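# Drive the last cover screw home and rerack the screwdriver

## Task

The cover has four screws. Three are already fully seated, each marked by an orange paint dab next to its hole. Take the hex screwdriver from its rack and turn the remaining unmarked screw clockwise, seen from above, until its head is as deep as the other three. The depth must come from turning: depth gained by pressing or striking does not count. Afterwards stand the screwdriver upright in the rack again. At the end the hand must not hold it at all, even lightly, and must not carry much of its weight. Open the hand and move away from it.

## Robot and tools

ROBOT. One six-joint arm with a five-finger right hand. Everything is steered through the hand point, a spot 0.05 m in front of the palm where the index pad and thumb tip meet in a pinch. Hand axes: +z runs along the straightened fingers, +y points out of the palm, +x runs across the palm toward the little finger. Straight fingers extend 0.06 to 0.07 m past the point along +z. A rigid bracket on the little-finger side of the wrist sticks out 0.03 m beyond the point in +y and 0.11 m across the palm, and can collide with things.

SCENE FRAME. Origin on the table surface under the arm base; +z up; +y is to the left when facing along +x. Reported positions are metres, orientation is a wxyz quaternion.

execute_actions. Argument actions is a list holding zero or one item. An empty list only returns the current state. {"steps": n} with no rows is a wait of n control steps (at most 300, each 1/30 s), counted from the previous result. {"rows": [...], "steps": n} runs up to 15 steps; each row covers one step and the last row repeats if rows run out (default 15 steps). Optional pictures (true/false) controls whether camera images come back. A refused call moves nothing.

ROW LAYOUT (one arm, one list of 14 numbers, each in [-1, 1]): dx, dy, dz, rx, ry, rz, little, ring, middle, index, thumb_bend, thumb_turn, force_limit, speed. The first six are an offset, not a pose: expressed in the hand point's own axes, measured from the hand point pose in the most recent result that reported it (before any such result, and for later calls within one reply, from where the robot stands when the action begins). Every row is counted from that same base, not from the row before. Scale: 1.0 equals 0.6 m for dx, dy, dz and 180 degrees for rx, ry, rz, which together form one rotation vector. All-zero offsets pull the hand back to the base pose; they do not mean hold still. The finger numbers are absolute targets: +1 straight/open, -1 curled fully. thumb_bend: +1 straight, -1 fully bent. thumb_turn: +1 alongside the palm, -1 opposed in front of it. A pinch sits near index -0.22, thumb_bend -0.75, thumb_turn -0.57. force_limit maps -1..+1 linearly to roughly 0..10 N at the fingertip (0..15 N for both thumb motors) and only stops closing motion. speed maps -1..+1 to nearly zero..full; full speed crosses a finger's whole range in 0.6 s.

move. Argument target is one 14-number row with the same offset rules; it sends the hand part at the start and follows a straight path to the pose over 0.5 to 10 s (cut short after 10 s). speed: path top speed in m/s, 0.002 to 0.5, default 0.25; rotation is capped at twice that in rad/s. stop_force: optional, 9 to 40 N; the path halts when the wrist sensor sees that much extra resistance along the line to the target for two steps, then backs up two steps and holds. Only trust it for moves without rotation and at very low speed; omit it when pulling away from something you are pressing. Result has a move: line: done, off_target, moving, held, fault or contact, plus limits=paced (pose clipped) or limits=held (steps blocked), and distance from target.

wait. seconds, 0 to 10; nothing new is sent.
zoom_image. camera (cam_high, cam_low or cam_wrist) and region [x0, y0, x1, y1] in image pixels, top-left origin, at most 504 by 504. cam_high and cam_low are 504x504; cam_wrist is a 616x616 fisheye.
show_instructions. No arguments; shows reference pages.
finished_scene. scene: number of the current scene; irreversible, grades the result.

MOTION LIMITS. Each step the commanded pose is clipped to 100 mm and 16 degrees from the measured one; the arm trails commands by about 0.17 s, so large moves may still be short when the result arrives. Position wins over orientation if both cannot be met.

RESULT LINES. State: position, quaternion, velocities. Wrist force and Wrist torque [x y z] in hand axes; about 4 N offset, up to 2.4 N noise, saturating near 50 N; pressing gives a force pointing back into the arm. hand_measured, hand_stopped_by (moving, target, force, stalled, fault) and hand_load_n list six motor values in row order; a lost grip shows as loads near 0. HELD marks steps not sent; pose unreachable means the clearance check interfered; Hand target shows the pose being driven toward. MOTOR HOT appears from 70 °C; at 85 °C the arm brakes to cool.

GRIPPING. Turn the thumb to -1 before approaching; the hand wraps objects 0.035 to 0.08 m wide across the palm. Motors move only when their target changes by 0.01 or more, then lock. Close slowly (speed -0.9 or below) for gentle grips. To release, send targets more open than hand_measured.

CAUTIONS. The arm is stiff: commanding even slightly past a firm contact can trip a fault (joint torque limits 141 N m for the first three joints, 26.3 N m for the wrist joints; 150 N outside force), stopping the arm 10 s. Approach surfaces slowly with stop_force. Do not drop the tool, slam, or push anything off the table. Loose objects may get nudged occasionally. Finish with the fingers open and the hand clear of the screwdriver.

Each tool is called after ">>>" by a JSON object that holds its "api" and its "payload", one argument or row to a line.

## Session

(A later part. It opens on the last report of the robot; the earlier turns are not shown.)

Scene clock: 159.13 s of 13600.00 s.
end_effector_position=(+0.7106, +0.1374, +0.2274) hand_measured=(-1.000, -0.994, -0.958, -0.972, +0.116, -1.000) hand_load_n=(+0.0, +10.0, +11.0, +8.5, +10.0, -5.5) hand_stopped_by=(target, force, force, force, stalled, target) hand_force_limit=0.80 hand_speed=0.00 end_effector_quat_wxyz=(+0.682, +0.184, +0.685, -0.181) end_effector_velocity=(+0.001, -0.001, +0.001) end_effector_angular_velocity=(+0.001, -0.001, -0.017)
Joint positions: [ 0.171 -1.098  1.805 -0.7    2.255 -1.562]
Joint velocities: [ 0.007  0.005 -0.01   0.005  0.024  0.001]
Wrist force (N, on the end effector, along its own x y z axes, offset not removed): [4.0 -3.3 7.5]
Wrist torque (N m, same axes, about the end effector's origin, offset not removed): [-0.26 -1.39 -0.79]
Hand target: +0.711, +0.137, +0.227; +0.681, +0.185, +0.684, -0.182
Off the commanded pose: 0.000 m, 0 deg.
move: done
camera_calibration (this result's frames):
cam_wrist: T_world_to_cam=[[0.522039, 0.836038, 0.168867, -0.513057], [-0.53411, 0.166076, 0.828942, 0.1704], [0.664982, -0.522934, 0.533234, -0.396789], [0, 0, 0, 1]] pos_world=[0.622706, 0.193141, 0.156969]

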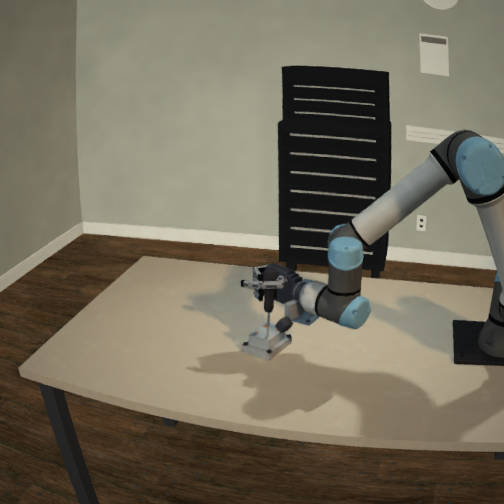

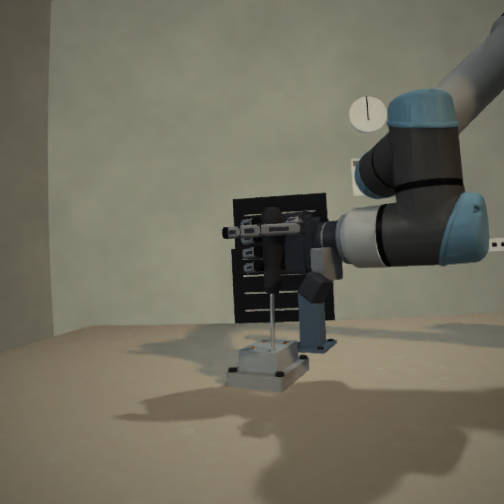

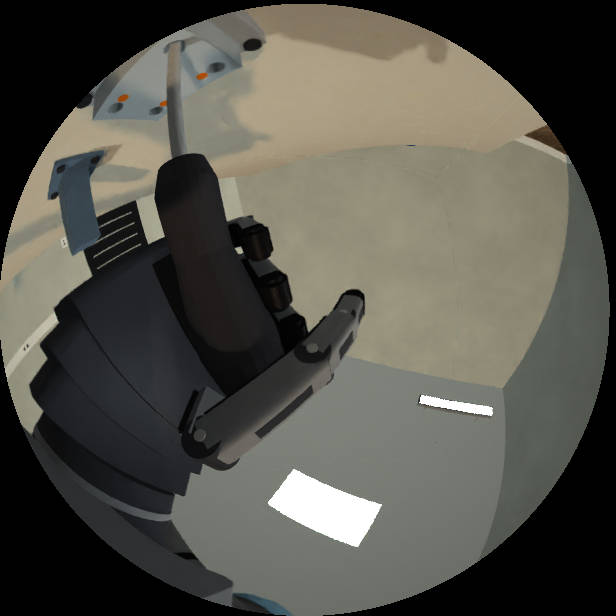

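>>> {"api": "move", "payload": {
  "target": [0,-0.004,-0.0017,0,0,0,-1,-1,-1,-1,0.1,-1,0.8,0],
  "speed": 0.02
}}

>>> {"api": "move", "payload": {
  "target": [0.004,0,0,0,0,0,-1,-1,-1,-1,0.1,-1,0.8,0],
  "speed": 0.002,
  "stop_force": 9
}}

Scene clock: 161.33 s of 13600.00 s.
end_effector_position=(+0.7087, +0.1360, +0.2274) hand_measured=(-1.000, -0.994, -0.958, -0.972, +0.116, -1.000) hand_load_n=(+0.0, +11.5, +11.5, +7.5, +9.5, -4.0) hand_stopped_by=(target, force, force, force, stalled, target) hand_force_limit=0.80 hand_speed=0.00 end_effector_quat_wxyz=(+0.682, +0.184, +0.684, -0.181) end_effector_velocity=(-0.001, -0.001, -0.000) end_effector_angular_velocity=(-0.000, +0.000, +0.001)
Joint positions: [ 0.169 -1.102  1.812 -0.703  2.252 -1.562]
Joint velocities: [-0.001 -0.003  0.005 -0.002 -0.002 -0.   ]
Wrist force (N, on the end effector, along its own x y z axes, offset not removed): [5.6 1.7 6.7]
Wrist torque (N m, same axes, about the end effector's origin, offset not removed): [0.20 -1.46 0.08]
Hand target: +0.709, +0.136, +0.227; +0.682, +0.184, +0.685, -0.181
Off the commanded pose: 0.000 m, 0 deg.
move: done
camera_calibration (this result's frames):
cam_wrist: T_world_to_cam=[[0.522111, 0.835958, 0.16904, -0.510928], [-0.534187, 0.166021, 0.828904, 0.169645], [0.664864, -0.523078, 0.533239, -0.396172], [0, 0, 0, 1]] pos_world=[0.620784, 0.191721, 0.157003]

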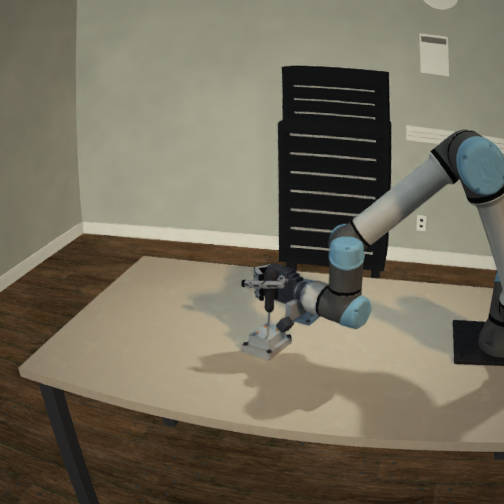

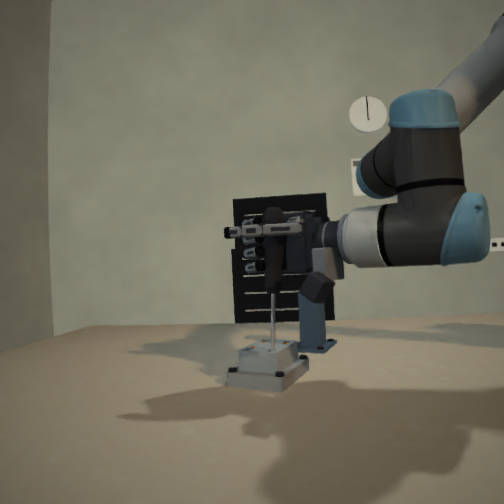

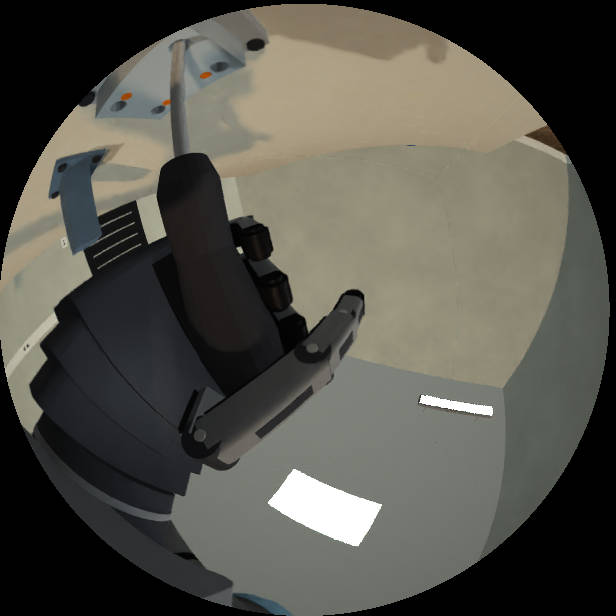

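Scene clock: 161.93 s of 13600.00 s.
end_effector_position=(+0.7087, +0.1359, +0.2271) hand_measured=(-1.000, -0.994, -0.958, -0.972, +0.116, -1.000) hand_load_n=(+0.0, +11.5, +11.5, +7.5, +9.5, -3.5) hand_stopped_by=(target, force, force, force, stalled, target) hand_force_limit=0.80 hand_speed=0.00 end_effector_quat_wxyz=(+0.682, +0.184, +0.684, -0.181) end_effector_velocity=(-0.000, +0.000, +0.000) end_effector_angular_velocity=(-0.000, -0.000, +0.001)
Joint positions: [ 0.169 -1.102  1.812 -0.704  2.252 -1.562]
Joint velocities: [ 0.    -0.     0.     0.    -0.001 -0.   ]
Wrist force (N, on the end effector, along its own x y z axes, offset not removed): [-7.1 1.7 5.8]
Wrist torque (N m, same axes, about the end effector's origin, offset not removed): [0.20 -0.67 -0.38]
Hand target: +0.709, +0.136, +0.227; +0.682, +0.184, +0.684, -0.181
Off the commanded pose: 0.002 m, 0 deg.
move: contact
camera_calibration (this result's frames):
cam_wrist: T_world_to_cam=[[0.522053, 0.835947, 0.169271, -0.510877], [-0.534478, 0.165976, 0.828725, 0.170211], [0.664675, -0.52311, 0.533444, -0.395934], [0, 0, 0, 1]] pos_world=[0.620847, 0.191698, 0.156627]

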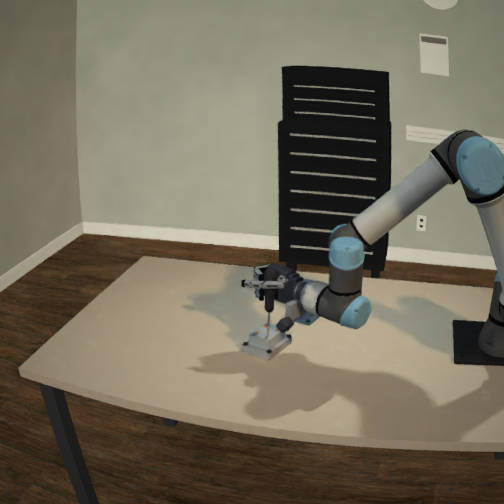

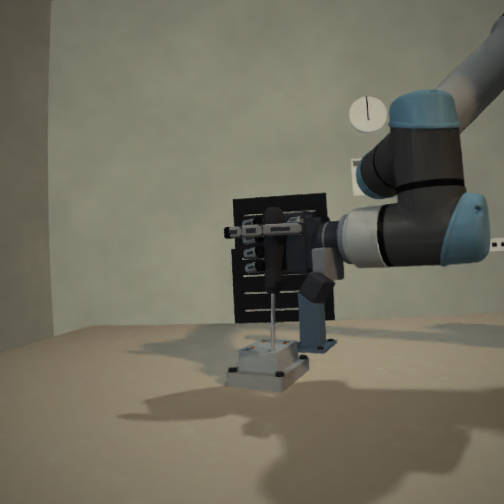

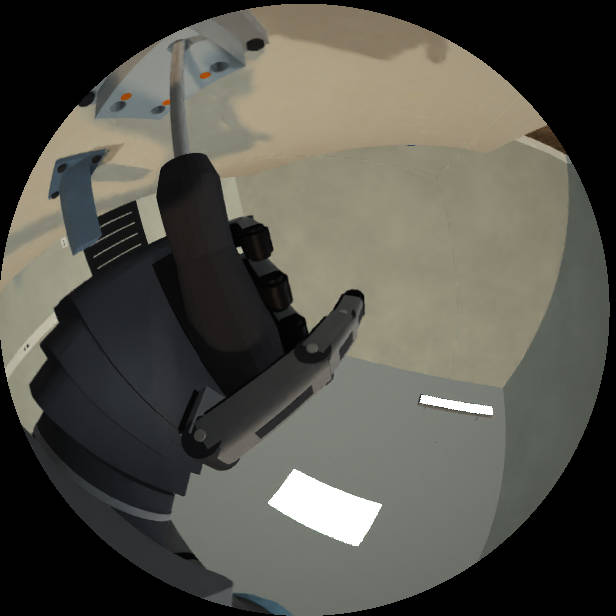

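>>> {"api": "execute_actions", "payload": {
  "actions": [
    {"rows":[[-0.0005,0,0,0,0,0,-0.7,-0.7,-0.65,-0.65,0.5,-1,0.8,0.5]],"steps":10}
  ],
  "pictures": false
}}

>>> {"api": "move", "payload": {
  "target": [0,0.0228,-0.0241,-0.1389,0,0,-0.7,-0.7,-0.65,-0.65,0.5,-1,0.8,0.5],
  "speed": 0.4
}}

>>> {"api": "move", "payload": {
  "target": [0,0.0228,-0.0241,-0.1389,0,0,-0.7,-0.7,-0.65,-0.65,0.5,-1,0.8,0.5],
  "speed": 0.4
}}

>>> {"api": "execute_actions", "payload": {
  "actions": [
    {"rows":[[0,0,0,0,0,0,-1,-1,-1,-1,0.1,-1,0.8,0]],"steps":15}
  ],
  "pictures": false
}}

>>> {"api": "move", "payload": {
  "target": [0.0006,-0.0238,0.0112,0.1111,0,0,-1,-1,-1,-1,0.1,-1,0.8,0],
  "speed": 0.2
}}

>>> {"api": "move", "payload": {
  "target": [0.0006,-0.0378,0.0117,0.1667,0,0,-1,-1,-1,-1,0.1,-1,0.8,0],
  "speed": 0.2
}}

Scene clock: 163.87 s of 13600.00 s.
end_effector_position=(+0.7087, +0.1360, +0.2274) hand_measured=(-0.700, -0.700, -0.650, -0.650, +0.474, -1.000) hand_load_n=(+0.0, +0.0, +0.0, +0.0, +0.0, +0.0) hand_stopped_by=(target, target, target, target, moving, target) hand_force_limit=0.80 hand_speed=0.50 end_effector_quat_wxyz=(+0.682, +0.184, +0.684, -0.181) end_effector_velocity=(-0.000, +0.000, +0.000) end_effector_angular_velocity=(+0.000, +0.000, +0.000)
Joint positions: [ 0.169 -1.102  1.812 -0.704  2.252 -1.562]
Joint velocities: [ 0. -0.  0.  0.  0.  0.]
Wrist force (N, on the end effector, along its own x y z axes, offset not removed): [0.0 0.6 1.0]
Wrist torque (N m, same axes, about the end effector's origin, offset not removed): [0.12 -0.01 -0.03]
Hand target: +0.709, +0.136, +0.227; +0.682, +0.184, +0.684, -0.181
Off the commanded pose: 0.000 m, 0 deg.
Steps of this call (steps 1 to 48: nothing new was sent; steps 49 to 58: all 10 steps of this action). Readings (end_effector_position | what the end effector reports):
49: (+0.7087, +0.1360, +0.2272) | hand_measured=(-1.000, -0.994, -0.958, -0.972, +0.116, -1.000) hand_load_n=(+0.0, +11.5, +11.5, +7.5, +9.5, -3.5) hand_stopped_by=(moving, moving, moving, moving, moving, target) hand_force_limit=0.80 hand_speed=0.50
50: (+0.7087, +0.1360, +0.2273) | hand_measured=(-1.000, -0.994, -0.958, -0.972, +0.116, -1.000) hand_load_n=(+0.0, +11.5, +11.5, +7.5, +9.5, -3.5) hand_stopped_by=(moving, moving, moving, moving, moving, target) hand_force_limit=0.80 hand_speed=0.50
52: (+0.7087, +0.1360, +0.2273) | hand_measured=(-0.926, -0.920, -0.886, -0.898, +0.160, -1.000) hand_load_n=(+0.0, +0.0, -4.5, +0.0, +2.5, +0.5) hand_stopped_by=(moving, moving, moving, moving, moving, target) hand_force_limit=0.80 hand_speed=0.50
56: (+0.7087, +0.1360, +0.2273) | hand_measured=(-0.700, -0.700, -0.650, -0.650, +0.370, -1.000) hand_load_n=(+0.0, +0.0, +0.0, +0.0, +0.0, +0.0) hand_stopped_by=(moving, moving, moving, moving, moving, target) hand_force_limit=0.80 hand_speed=0.50
58: the state above

Scene clock: 165.37 s of 13600.00 s.
end_effector_position=(+0.7028, +0.1550, +0.2275) hand_measured=(-0.700, -0.700, -0.650, -0.650, +0.500, -1.000) hand_load_n=(+0.0, +0.0, +0.0, +0.0, +0.0, +0.0) hand_stopped_by=(target, target, target, target, target, target) hand_force_limit=0.80 hand_speed=0.50 end_effector_quat_wxyz=(+0.705, +0.033, +0.707, -0.030) end_effector_velocity=(+0.000, +0.000, -0.001) end_effector_angular_velocity=(-0.000, +0.001, +0.014)
Joint positions: [-0.026 -1.185  1.947 -0.759  1.623 -1.564]
Joint velocities: [-0.007  0.001  0.001 -0.001 -0.021 -0.   ]
Wrist force (N, on the end effector, along its own x y z axes, offset not removed): [0.6 2.8 2.0]
Wrist torque (N m, same axes, about the end effector's origin, offset not removed): [0.34 -0.24 0.10]
Hand target: +0.703, +0.155, +0.227; +0.705, +0.032, +0.707, -0.029
Off the commanded pose: 0.000 m, 0 deg.
move: done
camera_calibration (this result's frames):
cam_wrist: T_world_to_cam=[[0.121446, 0.977775, 0.170902, -0.264552], [-0.555954, -0.0756295, 0.827765, 0.216324], [0.822293, -0.195543, 0.534413, -0.544042], [0, 0, 0, 1]] pos_world=[0.599757, 0.168649, 0.15689]

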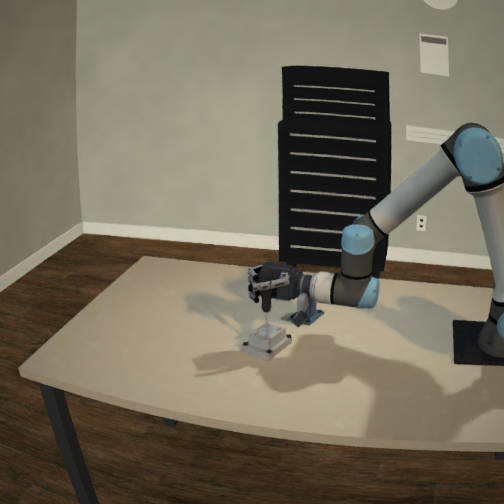

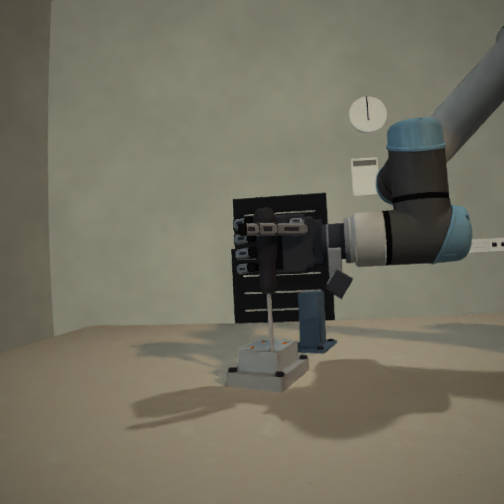

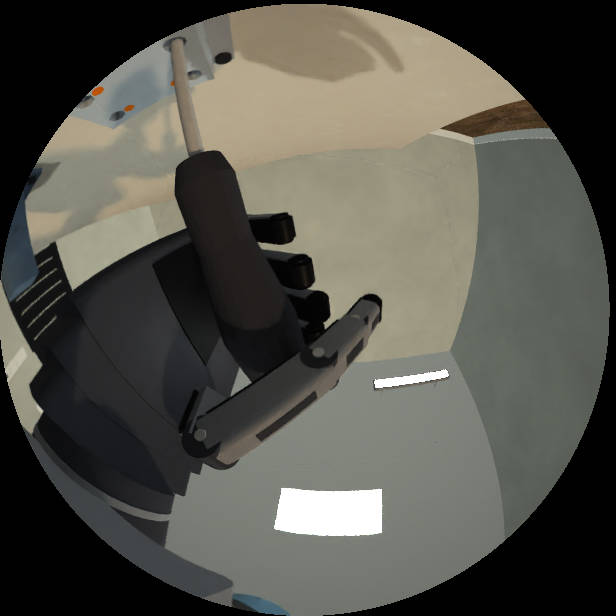

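Scene clock: 166.63 s of 13600.00 s.
end_effector_position=(+0.6895, +0.1697, +0.2275) hand_measured=(-0.700, -0.700, -0.650, -0.650, +0.500, -1.000) hand_load_n=(+0.0, +0.0, +0.0, +0.0, +0.0, +0.0) hand_stopped_by=(target, target, target, target, target, target) hand_force_limit=0.80 hand_speed=0.50 end_effector_quat_wxyz=(+0.696, -0.120, +0.697, +0.124) end_effector_velocity=(+0.000, +0.001, -0.000) end_effector_angular_velocity=(-0.000, +0.001, +0.014)
Joint positions: [-0.215 -1.162  1.912 -0.75   1.    -1.564]
Joint velocities: [-0.004  0.003 -0.006  0.004 -0.018 -0.001]
Wrist force (N, on the end effector, along its own x y z axes, offset not removed): [1.5 2.4 1.7]
Wrist torque (N m, same axes, about the end effector's origin, offset not removed): [0.40 -0.21 0.09]
Hand target: +0.690, +0.170, +0.228; +0.696, -0.120, +0.697, +0.124
Off the commanded pose: 0.000 m, 0 deg.
move: done
camera_calibration (this result's frames):
cam_wrist: T_world_to_cam=[[-0.301739, 0.937772, 0.171866, 0.0209785], [-0.473748, -0.303918, 0.826557, 0.192331], [0.827355, 0.167983, 0.535971, -0.595769], [0, 0, 0, 1]] pos_world=[0.590359, 0.138859, 0.156737]

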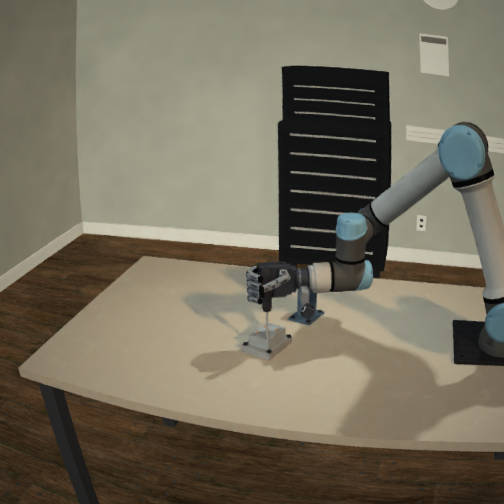

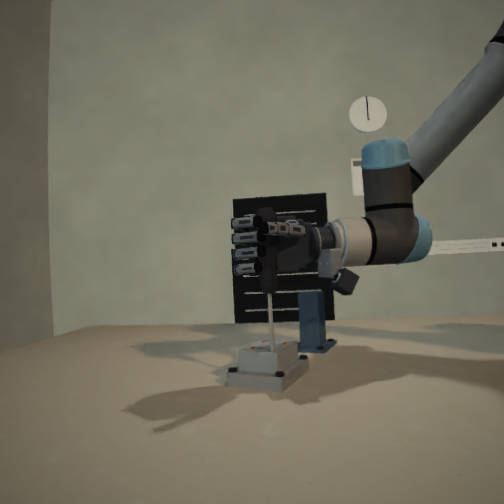

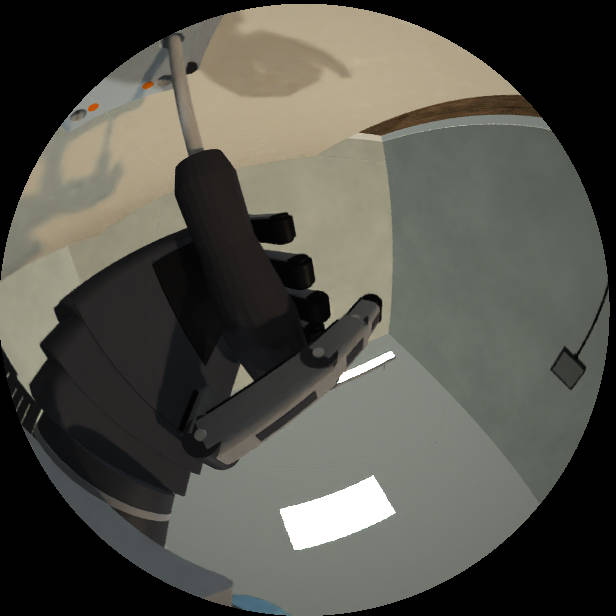

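Scene clock: 167.13 s of 13600.00 s.
end_effector_position=(+0.6896, +0.1696, +0.2276) hand_measured=(-1.000, -0.994, -0.958, -0.972, +0.112, -1.000) hand_load_n=(+0.0, +8.5, +10.5, +10.5, +9.0, +1.5) hand_stopped_by=(target, force, force, force, moving, target) hand_force_limit=0.80 hand_speed=0.00 end_effector_quat_wxyz=(+0.696, -0.120, +0.697, +0.123) end_effector_velocity=(+0.000, -0.000, +0.000) end_effector_angular_velocity=(+0.000, +0.000, -0.001)
Joint positions: [-0.215 -1.162  1.912 -0.75   1.    -1.564]
Joint velocities: [-0.    -0.    -0.     0.     0.001  0.   ]
Wrist force (N, on the end effector, along its own x y z axes, offset not removed): [0.0 1.2 3.7]
Wrist torque (N m, same axes, about the end effector's origin, offset not removed): [0.14 -0.38 -0.19]
Hand target: +0.689, +0.170, +0.228; +0.696, -0.120, +0.697, +0.124
Off the commanded pose: 0.000 m, 0 deg.
Steps of this call (steps 1 to 15: all 15 steps of this action). Readings (end_effector_position | what the end effector reports):
1: (+0.6895, +0.1697, +0.2275) | hand_measured=(-0.700, -0.700, -0.650, -0.650, +0.500, -1.000) hand_load_n=(+0.0, +0.0, +0.0, +0.0, +0.0, +0.0) hand_stopped_by=(moving, moving, moving, moving, moving, target) hand_force_limit=0.80 hand_speed=0.00
2: (+0.6895, +0.1697, +0.2275) | hand_measured=(-0.700, -0.700, -0.650, -0.650, +0.500, -1.000) hand_load_n=(+0.0, +0.0, +0.0, +0.0, +0.0, +0.0) hand_stopped_by=(moving, moving, moving, moving, moving, target) hand_force_limit=0.80 hand_speed=0.00
4: (+0.6895, +0.1697, +0.2275) | hand_measured=(-0.750, -0.750, -0.700, -0.700, +0.468, -1.000) hand_load_n=(+0.0, +0.0, +0.0, +0.0, +0.0, +0.0) hand_stopped_by=(moving, moving, moving, moving, moving, target) hand_force_limit=0.80 hand_speed=0.00
8: (+0.6895, +0.1696, +0.2275) | hand_measured=(-0.972, -0.972, -0.922, -0.922, +0.328, -1.000) hand_load_n=(+0.0, +5.0, +0.0, +0.0, +0.0, +0.0) hand_stopped_by=(moving, moving, moving, moving, moving, target) hand_force_limit=0.80 hand_speed=0.00
15: the state above

Scene clock: 168.83 s of 13600.00 s.
end_effector_position=(+0.7007, +0.1586, +0.2272) hand_measured=(-1.000, -0.994, -0.958, -0.972, +0.116, -1.000) hand_load_n=(+0.0, +9.5, +10.5, +9.5, +9.5, -1.0) hand_stopped_by=(target, force, force, force, stalled, target) hand_force_limit=0.80 hand_speed=0.00 end_effector_quat_wxyz=(+0.706, +0.002, +0.708, +0.001) end_effector_velocity=(+0.001, -0.001, -0.000) end_effector_angular_velocity=(+0.001, +0.000, -0.018)
Joint positions: [-0.068 -1.189  1.954 -0.763  1.494 -1.565]
Joint velocities: [ 0.008  0.001 -0.002  0.001  0.027  0.001]
Wrist force (N, on the end effector, along its own x y z axes, offset not removed): [-5.2 -1.2 4.0]
Wrist torque (N m, same axes, about the end effector's origin, offset not removed): [0.10 -0.49 -0.74]
Hand target: +0.701, +0.159, +0.227; +0.706, +0.003, +0.708, +0.001
Off the commanded pose: 0.000 m, 0 deg.
move: done
camera_calibration (this result's frames):
cam_wrist: T_world_to_cam=[[0.0353259, 0.984621, 0.171095, -0.20855], [-0.547581, -0.124145, 0.827492, 0.217547], [0.836007, -0.12292, 0.534774, -0.562606], [0, 0, 0, 1]] pos_world=[0.596834, 0.163194, 0.15653]

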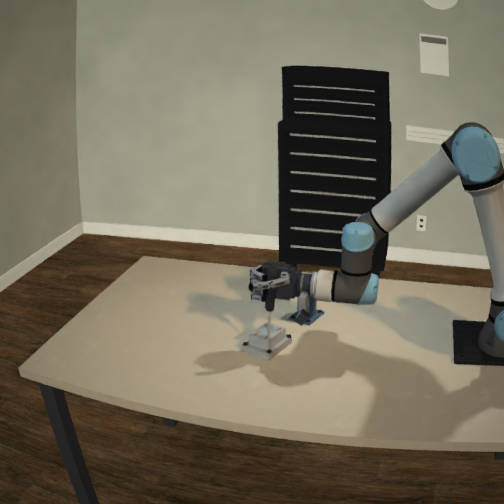

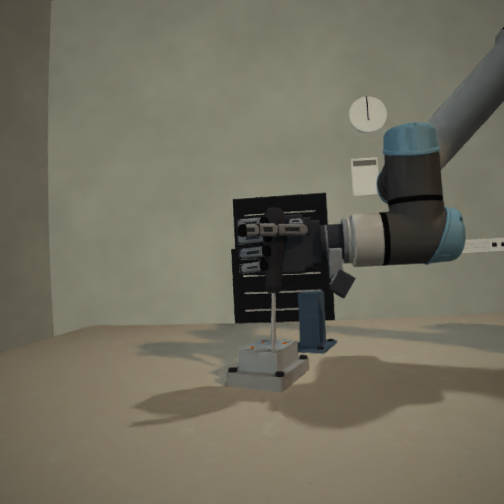

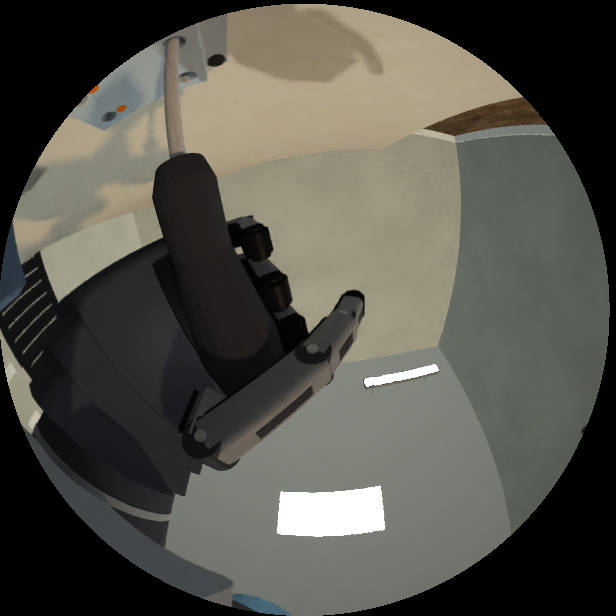

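Scene clock: 170.67 s of 13600.00 s.
end_effector_position=(+0.7077, +0.1360, +0.2267) hand_measured=(-1.000, -0.994, -0.958, -0.972, +0.116, -1.000) hand_load_n=(+0.0, +12.0, +11.5, +7.5, +9.5, -3.0) hand_stopped_by=(target, force, force, force, stalled, target) hand_force_limit=0.80 hand_speed=0.00 end_effector_quat_wxyz=(+0.682, +0.184, +0.684, -0.181) end_effector_velocity=(+0.001, -0.001, +0.000) end_effector_angular_velocity=(+0.001, +0.001, -0.018)
Joint positions: [ 0.169 -1.103  1.816 -0.707  2.252 -1.562]
Joint velocities: [ 0.007  0.006 -0.01   0.006  0.024  0.001]
Wrist force (N, on the end effector, along its own x y z axes, offset not removed): [-3.5 1.8 6.3]
Wrist torque (N m, same axes, about the end effector's origin, offset not removed): [0.17 -0.89 -0.18]
Hand target: +0.708, +0.136, +0.227; +0.682, +0.185, +0.684, -0.182
Off the commanded pose: 0.000 m, 0 deg.
move: done
camera_calibration (this result's frames):
cam_wrist: T_world_to_cam=[[0.521464, 0.836321, 0.16924, -0.50995], [-0.53469, 0.165704, 0.828643, 0.170187], [0.664968, -0.522598, 0.533581, -0.395323], [0, 0, 0, 1]] pos_world=[0.619794, 0.191686, 0.156217]

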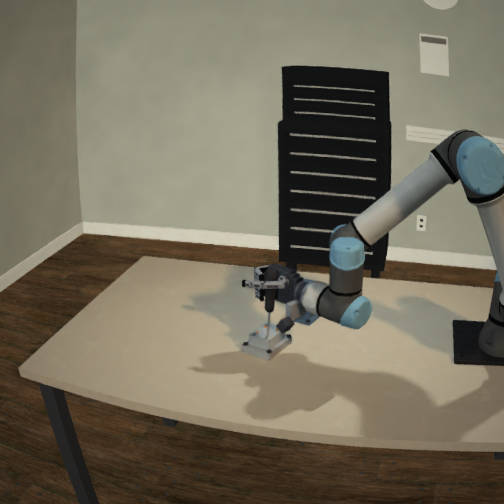

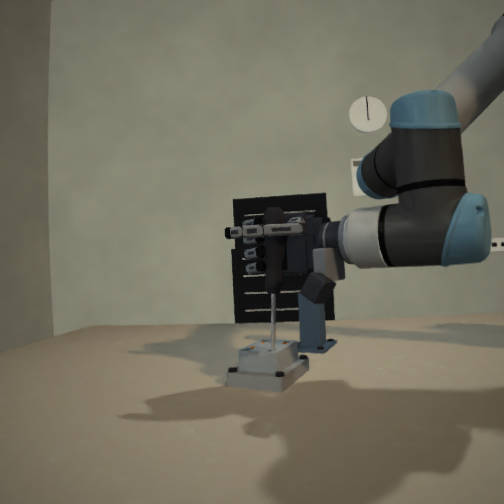

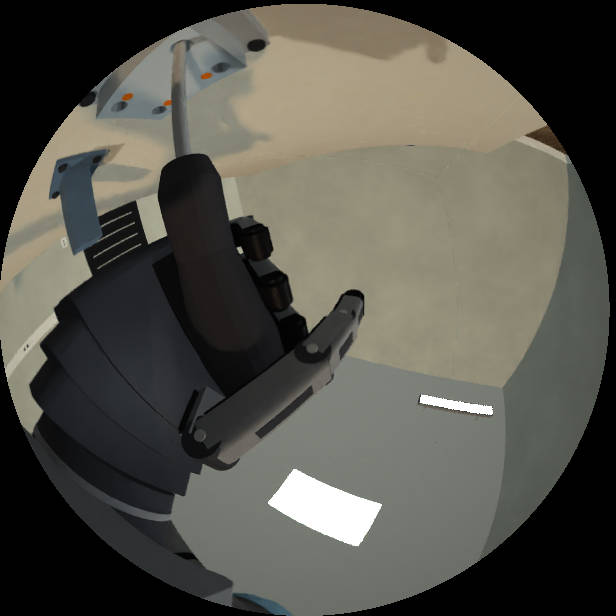

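>>> {"api": "execute_actions", "payload": {
  "actions": [
    {"rows":[[-0.0003,0,0,0,0,0,-0.7,-0.7,-0.65,-0.65,0.5,-1,0.8,0.5]],"steps":8}
  ],
  "pictures": false
}}

>>> {"api": "move", "payload": {
  "target": [0,0.0228,-0.0232,-0.1389,0,0,-0.7,-0.7,-0.65,-0.65,0.5,-1,0.8,0.5],
  "speed": 0.5
}}

>>> {"api": "move", "payload": {
  "target": [0,0.0224,-0.0222,-0.1389,0,0,-0.7,-0.7,-0.65,-0.65,0.5,-1,0.8,0.5],
  "speed": 0.5
}}

>>> {"api": "execute_actions", "payload": {
  "actions": [
    {"rows":[[0,0,0,0,0,0,-1,-1,-1,-1,0.1,-1,0.8,0]],"steps":15}
  ],
  "pictures": false
}}

>>> {"api": "move", "payload": {
  "target": [0.0007,-0.0238,0.0112,0.1111,0,0,-1,-1,-1,-1,0.1,-1,0.8,0],
  "speed": 0.3
}}

>>> {"api": "move", "payload": {
  "target": [0.0007,-0.0378,0.0117,0.1667,0,0,-1,-1,-1,-1,0.1,-1,0.8,0],
  "speed": 0.3
}}

Scene clock: 173.90 s of 13600.00 s.
end_effector_position=(+0.7077, +0.1362, +0.2268) hand_measured=(-0.700, -0.700, -0.650, -0.650, +0.368, -1.000) hand_load_n=(+0.0, +0.0, +0.0, +0.0, +0.0, +0.0) hand_stopped_by=(moving, moving, moving, moving, moving, target) hand_force_limit=0.80 hand_speed=0.50 end_effector_quat_wxyz=(+0.682, +0.184, +0.684, -0.181) end_effector_velocity=(-0.001, -0.001, -0.000) end_effector_angular_velocity=(-0.000, +0.001, +0.003)
Joint positions: [ 0.169 -1.103  1.815 -0.706  2.252 -1.562]
Joint velocities: [-0.002 -0.002  0.004 -0.    -0.005 -0.   ]
Wrist force (N, on the end effector, along its own x y z axes, offset not removed): [1.4 2.5 1.3]
Wrist torque (N m, same axes, about the end effector's origin, offset not removed): [0.38 -0.26 0.16]
Hand target: +0.708, +0.136, +0.227; +0.682, +0.184, +0.684, -0.181
Off the commanded pose: 0.000 m, 0 deg.
Steps of this call (steps 1 to 89: nothing new was sent; steps 90 to 97: all 8 steps of this action). Readings (end_effector_position | what the end effector reports):
90: (+0.7078, +0.1359, +0.2267) | hand_measured=(-1.000, -0.994, -0.958, -0.972, +0.116, -1.000) hand_load_n=(+0.0, +12.0, +11.5, +7.5, +9.5, -3.0) hand_stopped_by=(moving, moving, moving, moving, moving, target) hand_force_limit=0.80 hand_speed=0.50
91: (+0.7078, +0.1359, +0.2267) | hand_measured=(-1.000, -0.994, -0.958, -0.972, +0.116, -1.000) hand_load_n=(+0.0, +12.0, +11.5, +7.5, +9.5, -3.0) hand_stopped_by=(moving, moving, moving, moving, moving, target) hand_force_limit=0.80 hand_speed=0.50
93: (+0.7078, +0.1362, +0.2268) | hand_measured=(-0.926, -0.920, -0.886, -0.898, +0.160, -1.000) hand_load_n=(+0.0, +0.0, -4.5, +0.0, +2.5, +1.0) hand_stopped_by=(moving, moving, moving, moving, moving, target) hand_force_limit=0.80 hand_speed=0.50
97: the state above

Scene clock: 175.37 s of 13600.00 s.
end_effector_position=(+0.7022, +0.1548, +0.2269) hand_measured=(-0.700, -0.700, -0.650, -0.650, +0.500, -1.000) hand_load_n=(+0.0, +0.0, +0.0, +0.0, +0.0, +0.0) hand_stopped_by=(target, target, target, target, target, target) hand_force_limit=0.80 hand_speed=0.50 end_effector_quat_wxyz=(+0.705, +0.033, +0.708, -0.030) end_effector_velocity=(+0.000, +0.001, -0.001) end_effector_angular_velocity=(-0.000, +0.001, +0.017)
Joint positions: [-0.027 -1.185  1.949 -0.761  1.622 -1.564]
Joint velocities: [-0.008  0.001 -0.    -0.001 -0.026 -0.   ]
Wrist force (N, on the end effector, along its own x y z axes, offset not removed): [0.2 2.2 0.8]
Wrist torque (N m, same axes, about the end effector's origin, offset not removed): [0.34 -0.09 0.06]
Hand target: +0.702, +0.155, +0.227; +0.705, +0.032, +0.707, -0.029
Off the commanded pose: 0.000 m, 0 deg.
move: done
camera_calibration (this result's frames):
cam_wrist: T_world_to_cam=[[0.121128, 0.977806, 0.170946, -0.263969], [-0.555925, -0.0758489, 0.827765, 0.216469], [0.82236, -0.195298, 0.534399, -0.543311], [0, 0, 0, 1]] pos_world=[0.599112, 0.168422, 0.156284]

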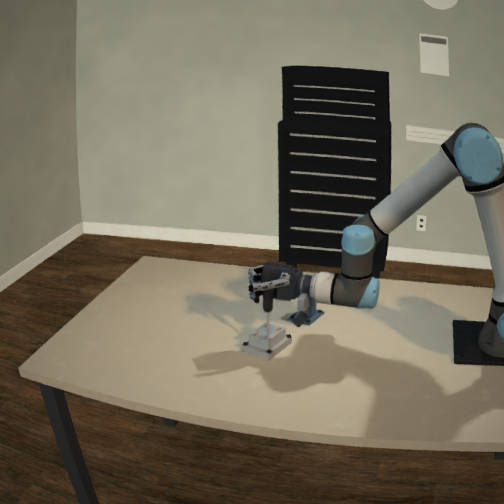

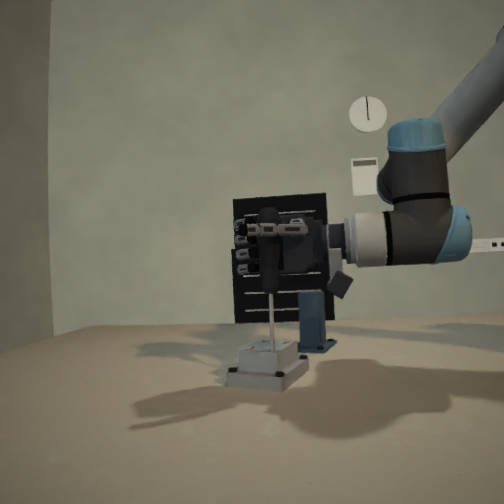

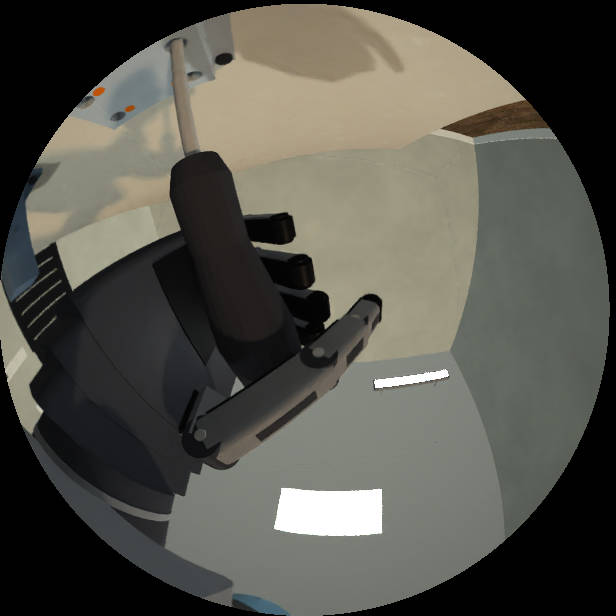

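Scene clock: 176.57 s of 13600.00 s.
end_effector_position=(+0.6899, +0.1691, +0.2269) hand_measured=(-0.700, -0.700, -0.650, -0.650, +0.500, -1.000) hand_load_n=(+0.0, +0.0, +0.0, +0.0, +0.0, +0.0) hand_stopped_by=(target, target, target, target, target, target) hand_force_limit=0.80 hand_speed=0.50 end_effector_quat_wxyz=(+0.696, -0.120, +0.697, +0.124) end_effector_velocity=(+0.000, +0.001, -0.000) end_effector_angular_velocity=(-0.001, +0.001, +0.016)
Joint positions: [-0.216 -1.16   1.911 -0.751  0.999 -1.564]
Joint velocities: [-0.004  0.005 -0.008  0.004 -0.02  -0.001]
Wrist force (N, on the end effector, along its own x y z axes, offset not removed): [-0.7 2.6 2.4]
Wrist torque (N m, same axes, about the end effector's origin, offset not removed): [0.30 -0.01 0.05]
Hand target: +0.690, +0.169, +0.227; +0.696, -0.121, +0.697, +0.124
Off the commanded pose: 0.000 m, 0 deg.
move: done
camera_calibration (this result's frames):
cam_wrist: T_world_to_cam=[[-0.301784, 0.937748, 0.171917, 0.0217678], [-0.47374, -0.303987, 0.826536, 0.192893], [0.827343, 0.167992, 0.535987, -0.595716], [0, 0, 0, 1]] pos_world=[0.590812, 0.1383, 0.156121]

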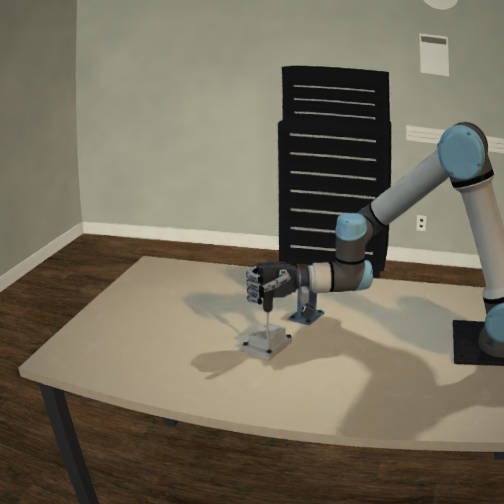

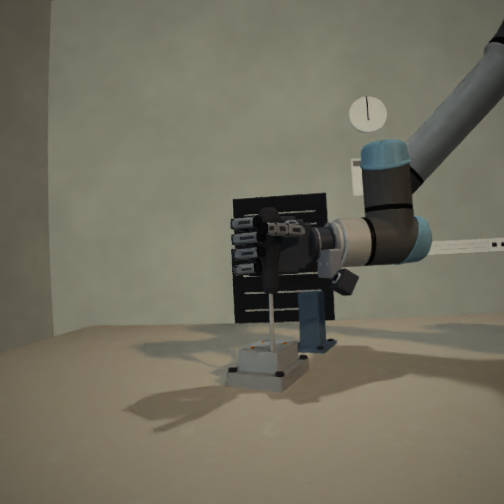

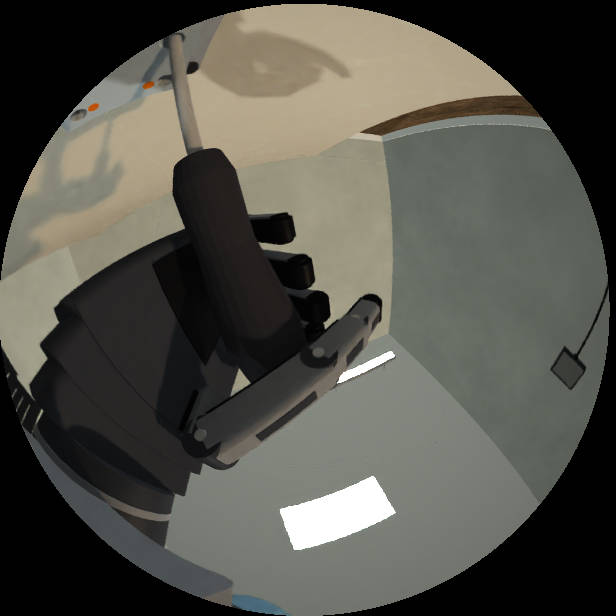

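Scene clock: 177.07 s of 13600.00 s.
end_effector_position=(+0.6900, +0.1690, +0.2270) hand_measured=(-1.000, -0.996, -0.958, -0.972, +0.112, -1.000) hand_load_n=(+0.0, +8.5, +10.0, +10.5, +9.0, +1.5) hand_stopped_by=(target, force, force, force, moving, target) hand_force_limit=0.80 hand_speed=0.00 end_effector_quat_wxyz=(+0.696, -0.120, +0.697, +0.123) end_effector_velocity=(-0.000, -0.000, +0.000) end_effector_angular_velocity=(-0.000, +0.000, -0.001)
Joint positions: [-0.216 -1.16   1.911 -0.751  0.999 -1.564]
Joint velocities: [-0.    -0.     0.001 -0.     0.    -0.   ]
Wrist force (N, on the end effector, along its own x y z axes, offset not removed): [1.4 1.6 2.5]
Wrist torque (N m, same axes, about the end effector's origin, offset not removed): [0.28 -0.55 0.01]
Hand target: +0.690, +0.169, +0.227; +0.696, -0.120, +0.697, +0.124
Off the commanded pose: 0.000 m, 0 deg.
Steps of this call (steps 1 to 15: all 15 steps of this action). Readings (end_effector_position | what the end effector reports):
1: (+0.6899, +0.1692, +0.2269) | hand_measured=(-0.700, -0.700, -0.650, -0.650, +0.500, -1.000) hand_load_n=(+0.0, +0.0, +0.0, +0.0, +0.0, +0.0) hand_stopped_by=(moving, moving, moving, moving, moving, target) hand_force_limit=0.80 hand_speed=0.00
2: (+0.6899, +0.1692, +0.2269) | hand_measured=(-0.700, -0.700, -0.650, -0.650, +0.500, -1.000) hand_load_n=(+0.0, +0.0, +0.0, +0.0, +0.0, +0.0) hand_stopped_by=(moving, moving, moving, moving, moving, target) hand_force_limit=0.80 hand_speed=0.00
4: (+0.6899, +0.1692, +0.2269) | hand_measured=(-0.750, -0.750, -0.700, -0.700, +0.468, -1.000) hand_load_n=(+0.0, +0.0, +0.0, +0.0, +0.0, +0.0) hand_stopped_by=(moving, moving, moving, moving, moving, target) hand_force_limit=0.80 hand_speed=0.00
8: (+0.6900, +0.1691, +0.2269) | hand_measured=(-0.972, -0.972, -0.922, -0.922, +0.328, -1.000) hand_load_n=(+0.0, +5.0, +0.5, +0.0, +0.0, +0.0) hand_stopped_by=(moving, moving, moving, moving, moving, target) hand_force_limit=0.80 hand_speed=0.00
15: the state above

Scene clock: 178.60 s of 13600.00 s.
end_effector_position=(+0.7011, +0.1580, +0.2265) hand_measured=(-1.000, -0.996, -0.958, -0.972, +0.116, -1.000) hand_load_n=(+0.0, +9.0, +10.5, +9.5, +9.5, -1.0) hand_stopped_by=(target, force, force, force, stalled, target) hand_force_limit=0.80 hand_speed=0.00 end_effector_quat_wxyz=(+0.706, +0.002, +0.708, +0.001) end_effector_velocity=(+0.001, -0.000, -0.000) end_effector_angular_velocity=(+0.000, +0.001, -0.015)
Joint positions: [-0.069 -1.187  1.954 -0.765  1.493 -1.564]
Joint velocities: [ 0.008  0.001 -0.002  0.002  0.022  0.   ]
Wrist force (N, on the end effector, along its own x y z axes, offset not removed): [-6.7 -0.4 4.8]
Wrist torque (N m, same axes, about the end effector's origin, offset not removed): [0.14 -0.45 -0.68]
Hand target: +0.701, +0.158, +0.227; +0.706, +0.003, +0.708, +0.001
Off the commanded pose: 0.000 m, 0 deg.
move: done
camera_calibration (this result's frames):
cam_wrist: T_world_to_cam=[[0.0356363, 0.984593, 0.171193, -0.208133], [-0.547659, -0.124049, 0.827455, 0.218325], [0.835942, -0.123243, 0.534801, -0.562606], [0, 0, 0, 1]] pos_world=[0.59729, 0.162672, 0.155859]

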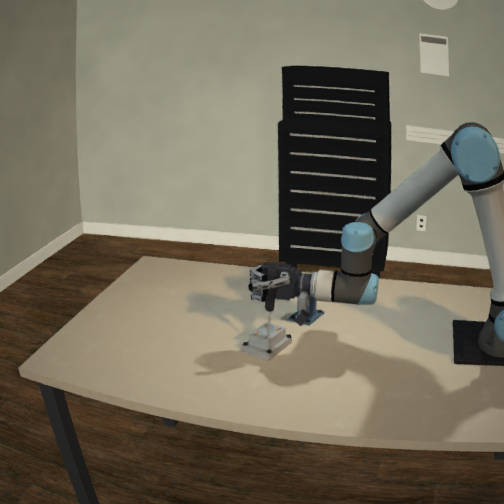

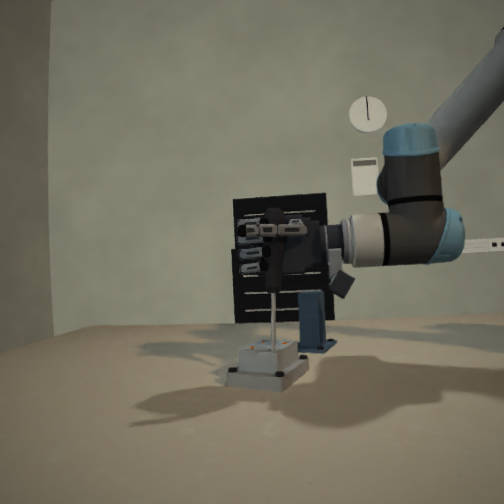

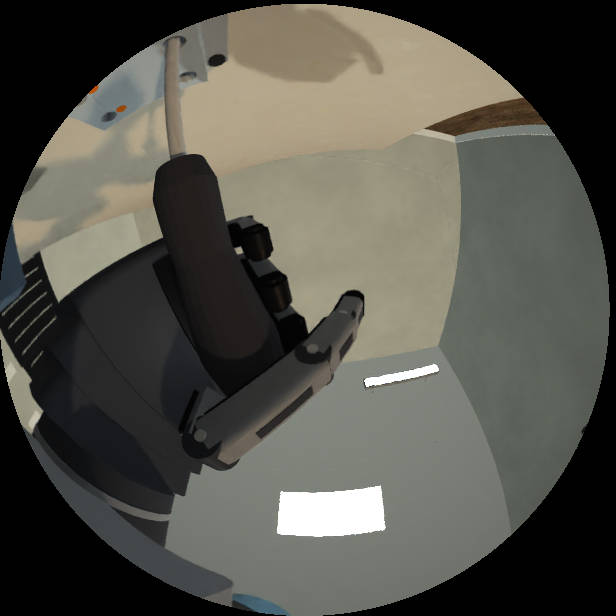

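Scene clock: 180.10 s of 13600.00 s.
end_effector_position=(+0.7081, +0.1354, +0.2260) hand_measured=(-1.000, -0.996, -0.958, -0.972, +0.116, -1.000) hand_load_n=(+0.0, +11.5, +11.5, +7.5, +9.5, -3.0) hand_stopped_by=(target, force, force, force, stalled, target) hand_force_limit=0.80 hand_speed=0.00 end_effector_quat_wxyz=(+0.682, +0.184, +0.684, -0.181) end_effector_velocity=(+0.001, -0.001, -0.000) end_effector_angular_velocity=(+0.001, +0.001, -0.017)
Joint positions: [ 0.168 -1.101  1.816 -0.708  2.251 -1.562]
Joint velocities: [ 0.006  0.006 -0.01   0.006  0.023  0.001]
Wrist force (N, on the end effector, along its own x y z axes, offset not removed): [-8.2 2.1 4.9]
Wrist torque (N m, same axes, about the end effector's origin, offset not removed): [0.25 -0.57 -0.41]
Hand target: +0.708, +0.135, +0.226; +0.682, +0.185, +0.684, -0.182
Off the commanded pose: 0.000 m, 0 deg.
move: done
camera_calibration (this result's frames):
cam_wrist: T_world_to_cam=[[0.5219, 0.836034, 0.169314, -0.509852], [-0.534633, 0.165933, 0.828633, 0.171058], [0.664671, -0.522985, 0.533572, -0.395248], [0, 0, 0, 1]] pos_world=[0.620255, 0.191161, 0.155474]

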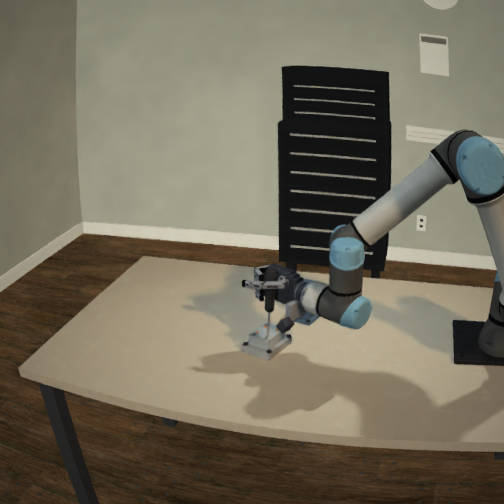

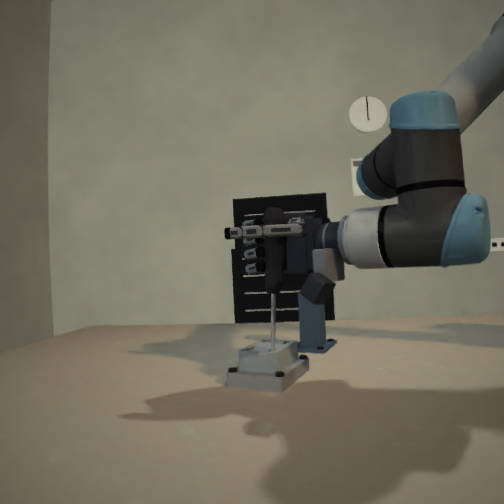

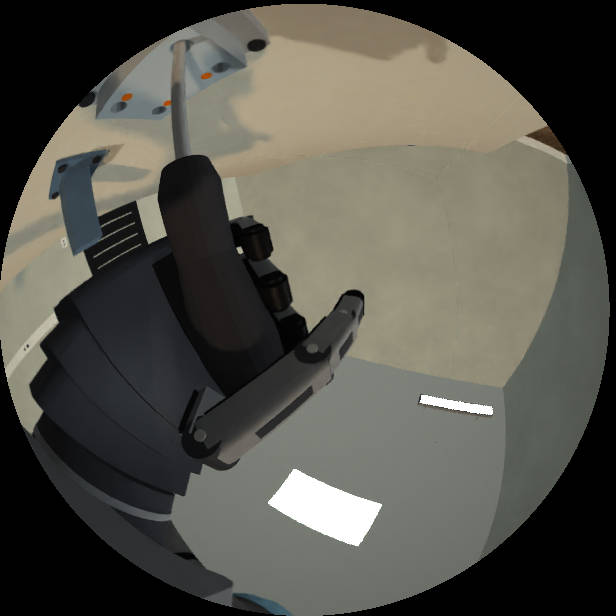

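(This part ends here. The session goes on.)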